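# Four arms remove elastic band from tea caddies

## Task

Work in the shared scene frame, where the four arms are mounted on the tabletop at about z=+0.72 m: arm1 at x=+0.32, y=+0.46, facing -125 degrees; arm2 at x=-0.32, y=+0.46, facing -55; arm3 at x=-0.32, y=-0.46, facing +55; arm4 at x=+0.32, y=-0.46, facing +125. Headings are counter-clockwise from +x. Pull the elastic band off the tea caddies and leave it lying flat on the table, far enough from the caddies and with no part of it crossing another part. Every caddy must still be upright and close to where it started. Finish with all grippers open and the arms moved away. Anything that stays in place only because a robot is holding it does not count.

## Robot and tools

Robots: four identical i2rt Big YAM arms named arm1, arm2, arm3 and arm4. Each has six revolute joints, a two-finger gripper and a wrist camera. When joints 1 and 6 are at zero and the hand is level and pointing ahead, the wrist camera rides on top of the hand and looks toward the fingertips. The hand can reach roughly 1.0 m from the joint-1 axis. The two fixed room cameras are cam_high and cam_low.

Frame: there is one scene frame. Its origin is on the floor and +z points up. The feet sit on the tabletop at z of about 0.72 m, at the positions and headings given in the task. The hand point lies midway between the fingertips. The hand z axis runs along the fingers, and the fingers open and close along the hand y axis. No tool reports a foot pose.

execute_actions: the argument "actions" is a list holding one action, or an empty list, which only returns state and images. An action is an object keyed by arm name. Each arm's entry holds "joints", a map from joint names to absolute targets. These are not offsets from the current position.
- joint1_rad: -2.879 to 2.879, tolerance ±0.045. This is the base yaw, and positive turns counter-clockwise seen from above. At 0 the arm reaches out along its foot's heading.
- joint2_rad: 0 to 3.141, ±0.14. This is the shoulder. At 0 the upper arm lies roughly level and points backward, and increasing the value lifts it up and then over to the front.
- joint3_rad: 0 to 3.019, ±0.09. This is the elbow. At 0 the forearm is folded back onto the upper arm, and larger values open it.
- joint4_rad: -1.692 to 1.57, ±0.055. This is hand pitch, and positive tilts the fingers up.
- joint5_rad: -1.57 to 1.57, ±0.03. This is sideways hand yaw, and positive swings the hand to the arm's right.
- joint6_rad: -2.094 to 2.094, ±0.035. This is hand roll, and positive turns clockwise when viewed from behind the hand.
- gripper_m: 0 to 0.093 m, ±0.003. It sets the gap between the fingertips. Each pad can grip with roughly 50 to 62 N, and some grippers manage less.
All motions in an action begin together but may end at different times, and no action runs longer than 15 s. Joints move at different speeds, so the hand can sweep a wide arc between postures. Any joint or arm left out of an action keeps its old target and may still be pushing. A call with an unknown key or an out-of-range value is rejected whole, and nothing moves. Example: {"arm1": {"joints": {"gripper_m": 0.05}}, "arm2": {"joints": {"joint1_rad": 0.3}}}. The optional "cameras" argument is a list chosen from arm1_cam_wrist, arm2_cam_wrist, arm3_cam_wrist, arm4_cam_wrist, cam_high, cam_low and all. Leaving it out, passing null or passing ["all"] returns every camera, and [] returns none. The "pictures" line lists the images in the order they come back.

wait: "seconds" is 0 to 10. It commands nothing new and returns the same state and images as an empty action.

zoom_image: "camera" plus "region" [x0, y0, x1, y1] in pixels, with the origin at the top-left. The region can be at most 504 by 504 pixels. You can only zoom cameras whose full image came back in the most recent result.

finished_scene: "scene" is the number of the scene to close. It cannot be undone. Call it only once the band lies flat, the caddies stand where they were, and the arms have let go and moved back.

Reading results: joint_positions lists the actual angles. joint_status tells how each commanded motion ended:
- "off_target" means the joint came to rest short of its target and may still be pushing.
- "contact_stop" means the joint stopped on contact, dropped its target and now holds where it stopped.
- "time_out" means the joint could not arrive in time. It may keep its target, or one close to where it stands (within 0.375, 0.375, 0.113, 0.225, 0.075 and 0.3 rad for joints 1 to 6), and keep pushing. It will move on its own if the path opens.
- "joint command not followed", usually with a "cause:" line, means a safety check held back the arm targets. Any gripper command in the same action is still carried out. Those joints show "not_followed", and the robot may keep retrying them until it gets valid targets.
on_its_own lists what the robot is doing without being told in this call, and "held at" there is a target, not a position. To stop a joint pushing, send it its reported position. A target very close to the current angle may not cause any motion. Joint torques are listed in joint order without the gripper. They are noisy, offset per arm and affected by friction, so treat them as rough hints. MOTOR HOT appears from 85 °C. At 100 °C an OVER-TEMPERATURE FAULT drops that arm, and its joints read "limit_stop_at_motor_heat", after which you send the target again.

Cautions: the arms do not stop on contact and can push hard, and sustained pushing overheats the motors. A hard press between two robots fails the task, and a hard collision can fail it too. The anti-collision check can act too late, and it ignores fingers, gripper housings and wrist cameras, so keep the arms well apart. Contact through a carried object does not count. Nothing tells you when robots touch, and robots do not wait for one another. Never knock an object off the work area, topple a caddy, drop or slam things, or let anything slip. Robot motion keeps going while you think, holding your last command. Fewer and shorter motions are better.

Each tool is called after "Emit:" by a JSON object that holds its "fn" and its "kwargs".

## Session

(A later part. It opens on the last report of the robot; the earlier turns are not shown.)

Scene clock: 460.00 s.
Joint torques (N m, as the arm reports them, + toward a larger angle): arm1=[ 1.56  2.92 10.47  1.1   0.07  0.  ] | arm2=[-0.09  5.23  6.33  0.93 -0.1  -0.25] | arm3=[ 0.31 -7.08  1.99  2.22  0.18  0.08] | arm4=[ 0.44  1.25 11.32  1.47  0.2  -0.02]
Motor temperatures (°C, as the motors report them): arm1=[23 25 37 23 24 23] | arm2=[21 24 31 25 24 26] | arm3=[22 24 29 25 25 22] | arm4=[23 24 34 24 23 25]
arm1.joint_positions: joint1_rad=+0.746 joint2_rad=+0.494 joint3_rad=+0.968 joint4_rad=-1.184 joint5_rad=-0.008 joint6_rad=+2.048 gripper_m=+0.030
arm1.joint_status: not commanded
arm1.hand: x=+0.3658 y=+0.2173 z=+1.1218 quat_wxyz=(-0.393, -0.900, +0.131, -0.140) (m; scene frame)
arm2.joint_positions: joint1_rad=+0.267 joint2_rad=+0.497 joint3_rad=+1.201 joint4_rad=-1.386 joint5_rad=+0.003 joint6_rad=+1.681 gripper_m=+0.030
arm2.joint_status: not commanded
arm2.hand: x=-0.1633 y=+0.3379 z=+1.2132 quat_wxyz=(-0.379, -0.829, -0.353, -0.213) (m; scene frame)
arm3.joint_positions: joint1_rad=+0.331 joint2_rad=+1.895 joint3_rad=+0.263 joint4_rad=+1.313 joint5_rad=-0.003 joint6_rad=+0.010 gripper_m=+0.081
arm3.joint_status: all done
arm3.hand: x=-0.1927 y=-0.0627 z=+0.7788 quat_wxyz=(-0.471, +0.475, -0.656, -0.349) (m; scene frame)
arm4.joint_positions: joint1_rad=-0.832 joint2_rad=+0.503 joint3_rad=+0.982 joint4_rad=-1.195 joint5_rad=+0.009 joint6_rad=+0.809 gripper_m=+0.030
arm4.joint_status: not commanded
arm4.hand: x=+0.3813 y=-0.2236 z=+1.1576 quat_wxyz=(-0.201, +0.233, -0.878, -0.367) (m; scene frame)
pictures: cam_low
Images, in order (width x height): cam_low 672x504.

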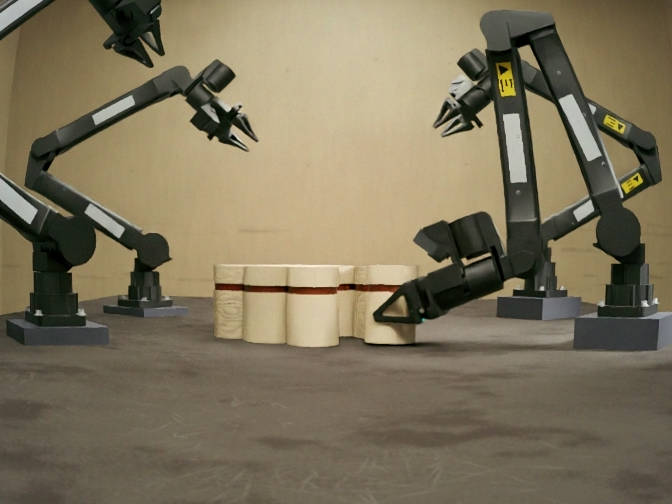

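Emit:
{"fn": "execute_actions", "kwargs": {"actions": [{"arm3":{"joints":{"gripper_m":0.093}}}], "cameras": []}}

Emit:
{"fn": "execute_actions", "kwargs": {"actions": [{"arm3":{"joints":{"joint2_rad":1.60,"joint4_rad":0.80}}}], "cameras": []}}

Emit:
{"fn": "execute_actions", "kwargs": {"actions": [{"arm3":{"joints":{"joint2_rad":1.30,"joint3_rad":0.26,"joint4_rad":0.22}}}], "cameras": ["cam_low","cam_high","arm3_cam_wrist"]}}

Scene clock: 472.50 s.
Joint torques (N m, as the arm reports them, + toward a larger angle): arm1=[ 1.62  3.02 10.45  1.07  0.07  0.  ] | arm2=[ 0.08  4.88  6.27  0.98 -0.09 -0.24] | arm3=[ 0.44 -6.77  1.91  2.19  0.18  0.08] | arm4=[ 0.46  1.25 11.33  1.46  0.2  -0.01]
Motor temperatures (°C, as the motors report them): arm1=[23 25 37 23 24 23] | arm2=[21 24 31 25 24 26] | arm3=[22 24 28 25 25 22] | arm4=[23 24 34 24 23 25]
arm1.joint_positions: joint1_rad=+0.746 joint2_rad=+0.494 joint3_rad=+0.968 joint4_rad=-1.184 joint5_rad=-0.008 joint6_rad=+2.048 gripper_m=+0.030
arm1.joint_status: not commanded
arm1.hand: x=+0.3658 y=+0.2173 z=+1.1218 quat_wxyz=(-0.393, -0.900, +0.131, -0.140) (m; scene frame)
arm2.joint_positions: joint1_rad=+0.267 joint2_rad=+0.497 joint3_rad=+1.201 joint4_rad=-1.386 joint5_rad=+0.003 joint6_rad=+1.681 gripper_m=+0.030
arm2.joint_status: not commanded
arm2.hand: x=-0.1633 y=+0.3379 z=+1.2132 quat_wxyz=(-0.379, -0.829, -0.353, -0.213) (m; scene frame)
arm3.joint_positions: joint1_rad=+0.331 joint2_rad=+1.895 joint3_rad=+0.263 joint4_rad=+1.314 joint5_rad=-0.003 joint6_rad=+0.010 gripper_m=+0.093
arm3.joint_status: all done
arm3.hand: x=-0.1927 y=-0.0627 z=+0.7790 quat_wxyz=(-0.471, +0.475, -0.656, -0.349) (m; scene frame)
arm4.joint_positions: joint1_rad=-0.832 joint2_rad=+0.503 joint3_rad=+0.982 joint4_rad=-1.195 joint5_rad=+0.009 joint6_rad=+0.809 gripper_m=+0.030
arm4.joint_status: not commanded
arm4.hand: x=+0.3813 y=-0.2236 z=+1.1576 quat_wxyz=(-0.201, +0.233, -0.878, -0.367) (m; scene frame)
pictures: none
No camera images: the call's "cameras" was empty. Leave "cameras" out to get every camera's image.

Scene clock: 473.73 s.
Joint torques (N m, as the arm reports them, + toward a larger angle): arm1=[ 1.68  3.01 10.47  1.06  0.07  0.  ] | arm2=[-0.13  4.92  6.18  1.03 -0.09 -0.25] | arm3=[ 0.33 -7.67  4.45  1.07  0.19  0.08] | arm4=[ 0.42  1.3  11.32  1.48  0.21 -0.02]
Motor temperatures (°C, as the motors report them): arm1=[23 25 38 23 24 23] | arm2=[21 24 31 25 24 26] | arm3=[22 24 28 25 25 22] | arm4=[23 24 34 24 23 25]
arm1.joint_positions: joint1_rad=+0.746 joint2_rad=+0.494 joint3_rad=+0.968 joint4_rad=-1.184 joint5_rad=-0.008 joint6_rad=+2.048 gripper_m=+0.030
arm1.joint_status: not commanded
arm1.hand: x=+0.3658 y=+0.2173 z=+1.1218 quat_wxyz=(-0.393, -0.900, +0.131, -0.140) (m; scene frame)
arm2.joint_positions: joint1_rad=+0.267 joint2_rad=+0.497 joint3_rad=+1.201 joint4_rad=-1.386 joint5_rad=+0.003 joint6_rad=+1.681 gripper_m=+0.030
arm2.joint_status: not commanded
arm2.hand: x=-0.1633 y=+0.3379 z=+1.2132 quat_wxyz=(-0.379, -0.829, -0.353, -0.213) (m; scene frame)
arm3.joint_positions: joint1_rad=+0.331 joint2_rad=+1.607 joint3_rad=+0.264 joint4_rad=+0.809 joint5_rad=-0.003 joint6_rad=+0.010 gripper_m=+0.093
arm3.joint_status: all done
arm3.hand: x=-0.1975 y=-0.0778 z=+0.7786 quat_wxyz=(-0.398, +0.509, -0.704, -0.295) (m; scene frame)
arm4.joint_positions: joint1_rad=-0.832 joint2_rad=+0.503 joint3_rad=+0.982 joint4_rad=-1.195 joint5_rad=+0.009 joint6_rad=+0.809 gripper_m=+0.030
arm4.joint_status: not commanded
arm4.hand: x=+0.3813 y=-0.2236 z=+1.1576 quat_wxyz=(-0.201, +0.233, -0.878, -0.367) (m; scene frame)
pictures: none
No camera images: the call's "cameras" was empty. Leave "cameras" out to get every camera's image.

Scene clock: 475.00 s.
Joint torques (N m, as the arm reports them, + toward a larger angle): arm1=[ 1.63  2.98 10.48  1.08  0.06  0.  ] | arm2=[ 0.    5.37  6.23  0.98 -0.08 -0.25] | arm3=[ 0.34 -5.64  5.28  0.8   0.18  0.08] | arm4=[ 0.53  1.26 11.31  1.46  0.2  -0.02]
Motor temperatures (°C, as the motors report them): arm1=[23 25 38 23 24 23] | arm2=[21 24 31 25 24 26] | arm3=[22 24 28 25 25 22] | arm4=[23 24 34 24 23 25]
arm1.joint_positions: joint1_rad=+0.746 joint2_rad=+0.494 joint3_rad=+0.968 joint4_rad=-1.184 joint5_rad=-0.008 joint6_rad=+2.048 gripper_m=+0.030
arm1.joint_status: not commanded
arm1.hand: x=+0.3658 y=+0.2173 z=+1.1218 quat_wxyz=(-0.393, -0.900, +0.131, -0.140) (m; scene frame)
arm2.joint_positions: joint1_rad=+0.267 joint2_rad=+0.497 joint3_rad=+1.201 joint4_rad=-1.386 joint5_rad=+0.003 joint6_rad=+1.681 gripper_m=+0.030
arm2.joint_status: not commanded
arm2.hand: x=-0.1633 y=+0.3379 z=+1.2132 quat_wxyz=(-0.379, -0.829, -0.353, -0.213) (m; scene frame)
arm3.joint_positions: joint1_rad=+0.331 joint2_rad=+1.306 joint3_rad=+0.263 joint4_rad=+0.230 joint5_rad=-0.003 joint6_rad=+0.010 gripper_m=+0.093
arm3.joint_status: all done
arm3.hand: x=-0.2132 y=-0.1268 z=+0.7747 quat_wxyz=(-0.297, +0.544, -0.753, -0.221) (m; scene frame)
arm4.joint_positions: joint1_rad=-0.832 joint2_rad=+0.503 joint3_rad=+0.982 joint4_rad=-1.195 joint5_rad=+0.009 joint6_rad=+0.809 gripper_m=+0.030
arm4.joint_status: not commanded
arm4.hand: x=+0.3813 y=-0.2236 z=+1.1576 quat_wxyz=(-0.201, +0.233, -0.878, -0.367) (m; scene frame)
pictures: arm3_cam_wrist, cam_high, cam_low
Images, in order (width x height): arm3_cam_wrist 672x504, cam_high 672x504, cam_low 672x504.

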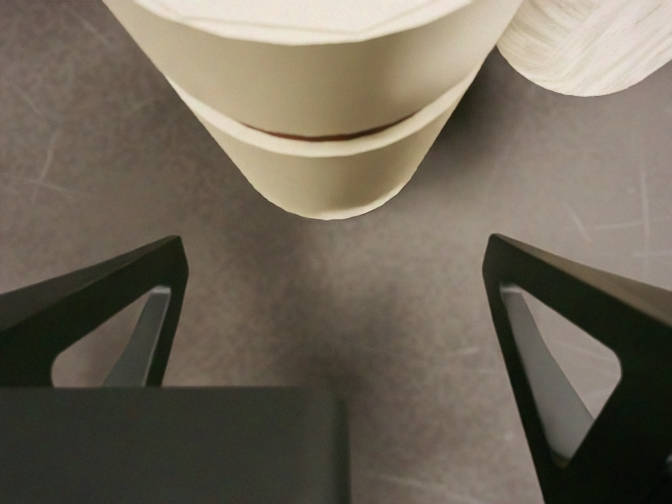

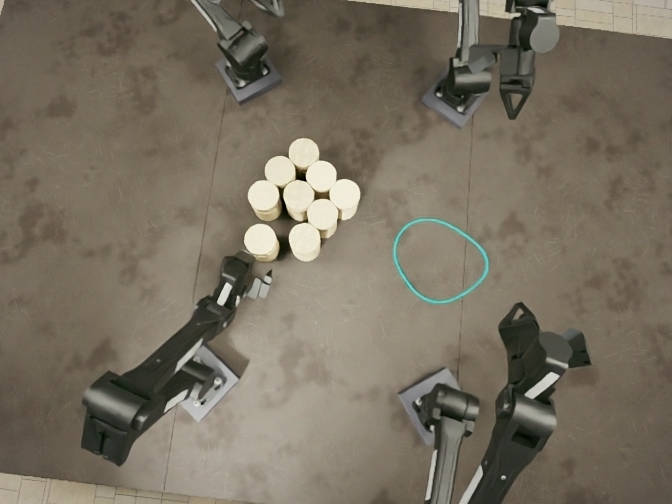

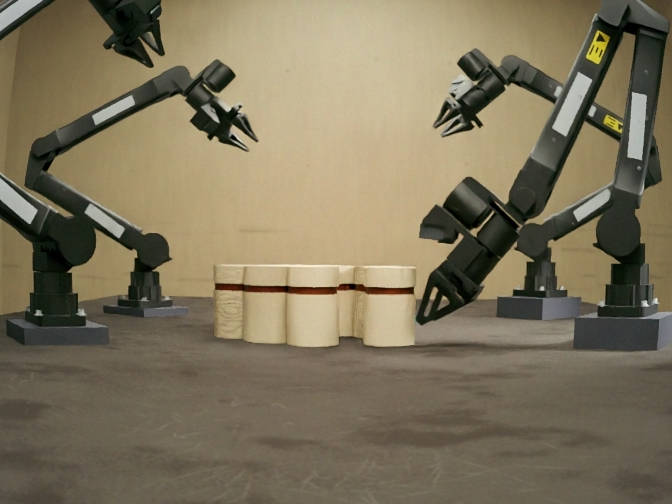

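Emit:
{"fn": "execute_actions", "kwargs": {"actions": [{"arm3":{"joints":{"gripper_m":0.05,"joint2_rad":1.36,"joint4_rad":0.26}}}], "cameras": []}}

Emit:
{"fn": "execute_actions", "kwargs": {"actions": [{"arm3":{"joints":{"joint1_rad":0.30,"joint2_rad":1.48,"joint3_rad":0.385,"joint4_rad":0.30}}}], "cameras": ["cam_high"]}}

Emit:
{"fn": "execute_actions", "kwargs": {"actions": [{"arm3":{"joints":{"joint1_rad":0.28,"joint2_rad":1.595,"joint3_rad":0.49,"joint4_rad":0.335}}}], "cameras": ["cam_low","cam_high"]}}

Scene clock: 488.63 s.
Joint torques (N m, as the arm reports them, + toward a larger angle): arm1=[ 1.57  3.03 10.48  1.1   0.06  0.  ] | arm2=[-0.22  4.92  6.3   0.94 -0.09 -0.26] | arm3=[ 0.38 -4.61  4.84  1.6   0.18  0.08] | arm4=[ 0.48  1.25 11.33  1.46  0.21 -0.02]
Motor temperatures (°C, as the motors report them): arm1=[23 25 38 23 24 23] | arm2=[21 24 31 25 24 26] | arm3=[22 24 28 25 25 22] | arm4=[23 24 34 24 22 25]
arm1.joint_positions: joint1_rad=+0.746 joint2_rad=+0.494 joint3_rad=+0.968 joint4_rad=-1.184 joint5_rad=-0.008 joint6_rad=+2.048 gripper_m=+0.030
arm1.joint_status: not commanded
arm1.hand: x=+0.3658 y=+0.2173 z=+1.1218 quat_wxyz=(-0.393, -0.900, +0.131, -0.140) (m; scene frame)
arm2.joint_positions: joint1_rad=+0.267 joint2_rad=+0.497 joint3_rad=+1.201 joint4_rad=-1.386 joint5_rad=+0.003 joint6_rad=+1.681 gripper_m=+0.030
arm2.joint_status: not commanded
arm2.hand: x=-0.1633 y=+0.3379 z=+1.2132 quat_wxyz=(-0.379, -0.829, -0.353, -0.213) (m; scene frame)
arm3.joint_positions: joint1_rad=+0.331 joint2_rad=+1.347 joint3_rad=+0.263 joint4_rad=+0.241 joint5_rad=-0.003 joint6_rad=+0.010 gripper_m=+0.050
arm3.joint_status: all done
arm3.hand: x=-0.2142 y=-0.1299 z=+0.7632 quat_wxyz=(-0.286, +0.547, -0.757, -0.213) (m; scene frame)
arm4.joint_positions: joint1_rad=-0.832 joint2_rad=+0.503 joint3_rad=+0.982 joint4_rad=-1.195 joint5_rad=+0.009 joint6_rad=+0.809 gripper_m=+0.030
arm4.joint_status: not commanded
arm4.hand: x=+0.3813 y=-0.2236 z=+1.1576 quat_wxyz=(-0.201, +0.233, -0.878, -0.367) (m; scene frame)
pictures: none
No camera images: the call's "cameras" was empty. Leave "cameras" out to get every camera's image.

Scene clock: 489.43 s.
Joint torques (N m, as the arm reports them, + toward a larger angle): arm1=[ 1.61  3.08 10.45  1.08  0.07  0.  ] | arm2=[-0.45  5.04  6.21  0.98 -0.1  -0.24] | arm3=[-0.4  -5.95  7.24  1.55  0.18  0.08] | arm4=[ 0.44  1.28 11.31  1.48  0.21 -0.02]
Motor temperatures (°C, as the motors report them): arm1=[23 25 38 23 24 23] | arm2=[21 24 31 25 24 26] | arm3=[22 24 28 25 25 22] | arm4=[23 24 34 24 22 25]
arm1.joint_positions: joint1_rad=+0.746 joint2_rad=+0.494 joint3_rad=+0.968 joint4_rad=-1.184 joint5_rad=-0.008 joint6_rad=+2.048 gripper_m=+0.030
arm1.joint_status: not commanded
arm1.hand: x=+0.3658 y=+0.2173 z=+1.1218 quat_wxyz=(-0.393, -0.900, +0.131, -0.140) (m; scene frame)
arm2.joint_positions: joint1_rad=+0.267 joint2_rad=+0.497 joint3_rad=+1.201 joint4_rad=-1.386 joint5_rad=+0.003 joint6_rad=+1.681 gripper_m=+0.030
arm2.joint_status: not commanded
arm2.hand: x=-0.1633 y=+0.3379 z=+1.2132 quat_wxyz=(-0.379, -0.829, -0.353, -0.213) (m; scene frame)
arm3.joint_positions: joint1_rad=+0.314 joint2_rad=+1.471 joint3_rad=+0.358 joint4_rad=+0.284 joint5_rad=-0.003 joint6_rad=+0.010 gripper_m=+0.050
arm3.joint_status: all done
arm3.hand: x=-0.1958 y=-0.0936 z=+0.7596 quat_wxyz=(-0.293, +0.540, -0.760, -0.214) (m; scene frame)
arm4.joint_positions: joint1_rad=-0.832 joint2_rad=+0.503 joint3_rad=+0.982 joint4_rad=-1.195 joint5_rad=+0.009 joint6_rad=+0.809 gripper_m=+0.030
arm4.joint_status: not commanded
arm4.hand: x=+0.3813 y=-0.2236 z=+1.1576 quat_wxyz=(-0.201, +0.233, -0.878, -0.367) (m; scene frame)
pictures: cam_high
Images, in order (width x height): cam_high 672x504.

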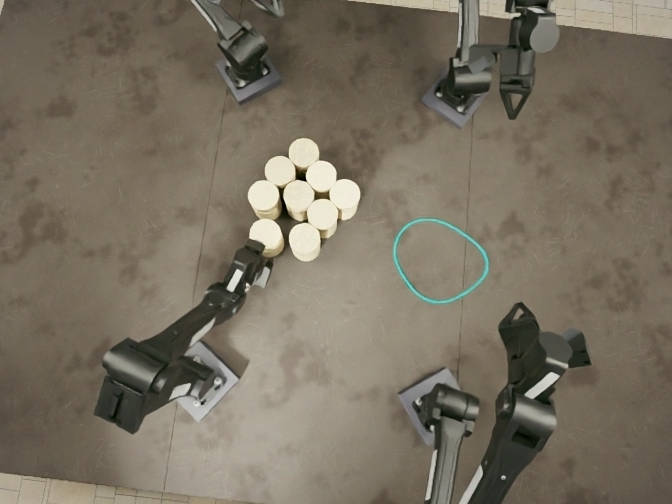

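Scene clock: 490.20 s.
Joint torques (N m, as the arm reports them, + toward a larger angle): arm1=[ 1.63  3.06 10.47  1.1   0.07  0.  ] | arm2=[-0.18  5.06  6.27  1.   -0.07 -0.23] | arm3=[-0.48 -7.96  7.06  1.74  0.17  0.08] | arm4=[ 0.43  1.27 11.33  1.48  0.2  -0.02]
Motor temperatures (°C, as the motors report them): arm1=[23 25 38 23 24 23] | arm2=[21 24 31 25 24 26] | arm3=[22 24 28 25 25 22] | arm4=[23 24 34 24 22 25]
arm1.joint_positions: joint1_rad=+0.746 joint2_rad=+0.494 joint3_rad=+0.968 joint4_rad=-1.184 joint5_rad=-0.008 joint6_rad=+2.048 gripper_m=+0.030
arm1.joint_status: not commanded
arm1.hand: x=+0.3658 y=+0.2173 z=+1.1218 quat_wxyz=(-0.393, -0.900, +0.131, -0.140) (m; scene frame)
arm2.joint_positions: joint1_rad=+0.267 joint2_rad=+0.497 joint3_rad=+1.201 joint4_rad=-1.386 joint5_rad=+0.003 joint6_rad=+1.681 gripper_m=+0.030
arm2.joint_status: not commanded
arm2.hand: x=-0.1633 y=+0.3379 z=+1.2132 quat_wxyz=(-0.379, -0.829, -0.353, -0.213) (m; scene frame)
arm3.joint_positions: joint1_rad=+0.294 joint2_rad=+1.582 joint3_rad=+0.465 joint4_rad=+0.318 joint5_rad=-0.003 joint6_rad=+0.010 gripper_m=+0.050
arm3.joint_status: all done
arm3.hand: x=-0.1728 y=-0.0526 z=+0.7583 quat_wxyz=(-0.307, +0.529, -0.760, -0.219) (m; scene frame)
arm4.joint_positions: joint1_rad=-0.832 joint2_rad=+0.503 joint3_rad=+0.982 joint4_rad=-1.195 joint5_rad=+0.009 joint6_rad=+0.809 gripper_m=+0.030
arm4.joint_status: not commanded
arm4.hand: x=+0.3813 y=-0.2236 z=+1.1576 quat_wxyz=(-0.201, +0.233, -0.878, -0.367) (m; scene frame)
pictures: cam_high, cam_low
Images, in order (width x height): cam_high 672x504, cam_low 672x504.

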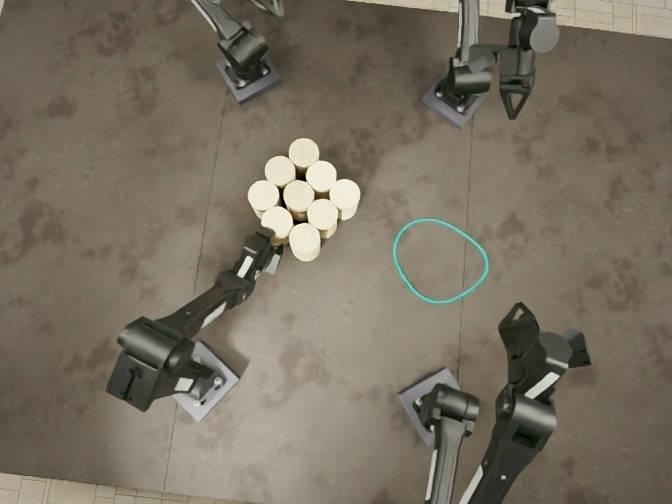

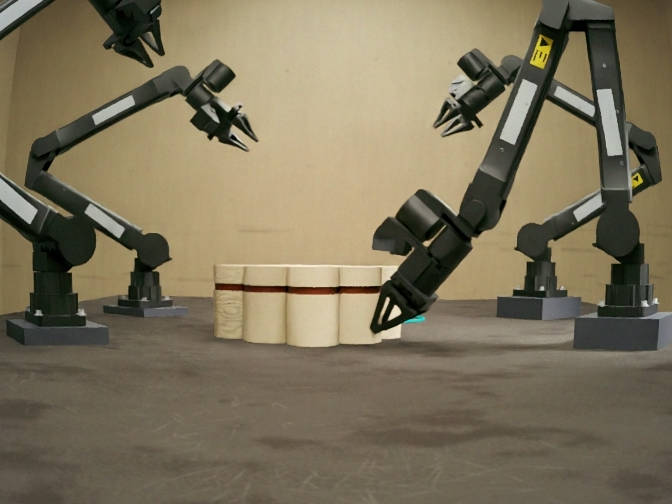

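Back in place. Retreat.

Emit:
{"fn": "execute_actions", "kwargs": {"actions": [{"arm3":{"joints":{"joint2_rad":1.25,"joint3_rad":0.26,"joint4_rad":0.15}}}], "cameras": []}}

Emit:
{"fn": "execute_actions", "kwargs": {"actions": [{"arm3":{"joints":{"joint2_rad":0.5,"joint3_rad":0.5,"joint4_rad":-0.9}}}], "cameras": ["cam_high"]}}

Emit:
{"fn": "finished_scene", "kwargs": {"scene": 1}}

Scene clock: 495.43 s.
Joint torques (N m, as the arm reports them, + toward a larger angle): arm1=[ 1.67  3.04 10.49  1.12  0.06  0.  ] | arm2=[ 0.26  5.    6.23  1.   -0.08 -0.25] | arm3=[-0.47 -5.19  6.51  0.86  0.17  0.08] | arm4=[ 0.44  1.26 11.33  1.48  0.21 -0.01]
Motor temperatures (°C, as the motors report them): arm1=[23 25 38 23 24 23] | arm2=[21 24 31 25 23 26] | arm3=[22 24 29 25 25 22] | arm4=[23 24 34 24 22 25]
arm1.joint_positions: joint1_rad=+0.746 joint2_rad=+0.494 joint3_rad=+0.968 joint4_rad=-1.184 joint5_rad=-0.008 joint6_rad=+2.048 gripper_m=+0.030
arm1.joint_status: not commanded
arm1.hand: x=+0.3658 y=+0.2173 z=+1.1218 quat_wxyz=(-0.393, -0.900, +0.131, -0.140) (m; scene frame)
arm2.joint_positions: joint1_rad=+0.267 joint2_rad=+0.497 joint3_rad=+1.201 joint4_rad=-1.386 joint5_rad=+0.003 joint6_rad=+1.681 gripper_m=+0.030
arm2.joint_status: not commanded
arm2.hand: x=-0.1633 y=+0.3379 z=+1.2132 quat_wxyz=(-0.379, -0.829, -0.353, -0.213) (m; scene frame)
arm3.joint_positions: joint1_rad=+0.294 joint2_rad=+1.258 joint3_rad=+0.254 joint4_rad=+0.156 joint5_rad=-0.003 joint6_rad=+0.010 gripper_m=+0.050
arm3.joint_status: all done
arm3.hand: x=-0.2054 y=-0.1427 z=+0.7740 quat_wxyz=(-0.287, +0.534, -0.768, -0.206) (m; scene frame)
arm4.joint_positions: joint1_rad=-0.832 joint2_rad=+0.503 joint3_rad=+0.982 joint4_rad=-1.195 joint5_rad=+0.009 joint6_rad=+0.809 gripper_m=+0.030
arm4.joint_status: not commanded
arm4.hand: x=+0.3813 y=-0.2236 z=+1.1576 quat_wxyz=(-0.201, +0.233, -0.878, -0.367) (m; scene frame)
pictures: none
No camera images: the call's "cameras" was empty. Leave "cameras" out to get every camera's image.

Scene clock: 497.00 s.
Joint torques (N m, as the arm reports them, + toward a larger angle): arm1=[ 1.6   3.03 10.46  1.07  0.06  0.  ] | arm2=[-0.37  5.26  6.28  0.87 -0.08 -0.25] | arm3=[-0.48 -0.88 12.01  0.7   0.16  0.07] | arm4=[ 0.5   1.29 11.32  1.47  0.2  -0.02]
Motor temperatures (°C, as the motors report them): arm1=[23 25 38 23 24 23] | arm2=[21 24 31 25 23 26] | arm3=[22 24 29 25 25 22] | arm4=[23 24 34 24 22 25]
arm1.joint_positions: joint1_rad=+0.746 joint2_rad=+0.494 joint3_rad=+0.968 joint4_rad=-1.184 joint5_rad=-0.008 joint6_rad=+2.048 gripper_m=+0.030
arm1.joint_status: not commanded
arm1.hand: x=+0.3658 y=+0.2173 z=+1.1218 quat_wxyz=(-0.393, -0.900, +0.131, -0.140) (m; scene frame)
arm2.joint_positions: joint1_rad=+0.267 joint2_rad=+0.497 joint3_rad=+1.201 joint4_rad=-1.386 joint5_rad=+0.003 joint6_rad=+1.681 gripper_m=+0.030
arm2.joint_status: not commanded
arm2.hand: x=-0.1633 y=+0.3379 z=+1.2132 quat_wxyz=(-0.379, -0.829, -0.353, -0.213) (m; scene frame)
arm3.joint_positions: joint1_rad=+0.294 joint2_rad=+0.507 joint3_rad=+0.479 joint4_rad=-0.890 joint5_rad=-0.003 joint6_rad=+0.010 gripper_m=+0.050
arm3.joint_status: all done
arm3.hand: x=-0.2333 y=-0.2205 z=+0.9367 quat_wxyz=(-0.260, +0.541, -0.778, -0.186) (m; scene frame)
arm4.joint_positions: joint1_rad=-0.832 joint2_rad=+0.503 joint3_rad=+0.982 joint4_rad=-1.195 joint5_rad=+0.009 joint6_rad=+0.809 gripper_m=+0.030
arm4.joint_status: not commanded
arm4.hand: x=+0.3813 y=-0.2236 z=+1.1576 quat_wxyz=(-0.201, +0.233, -0.878, -0.367) (m; scene frame)
pictures: cam_high
Images, in order (width x height): cam_high 672x504.

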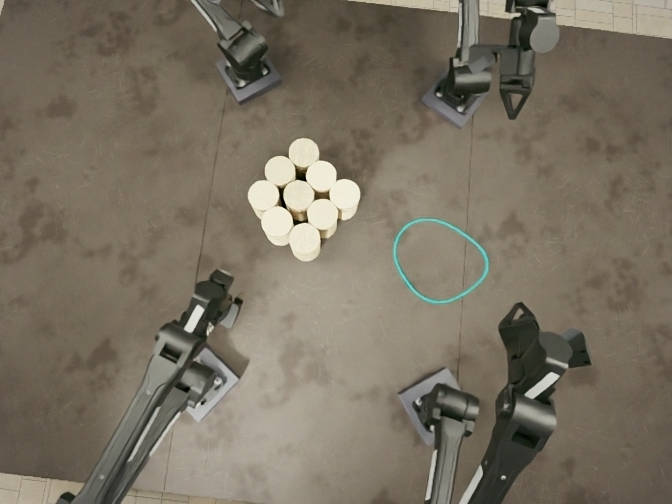

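The scene is finished: the task was done.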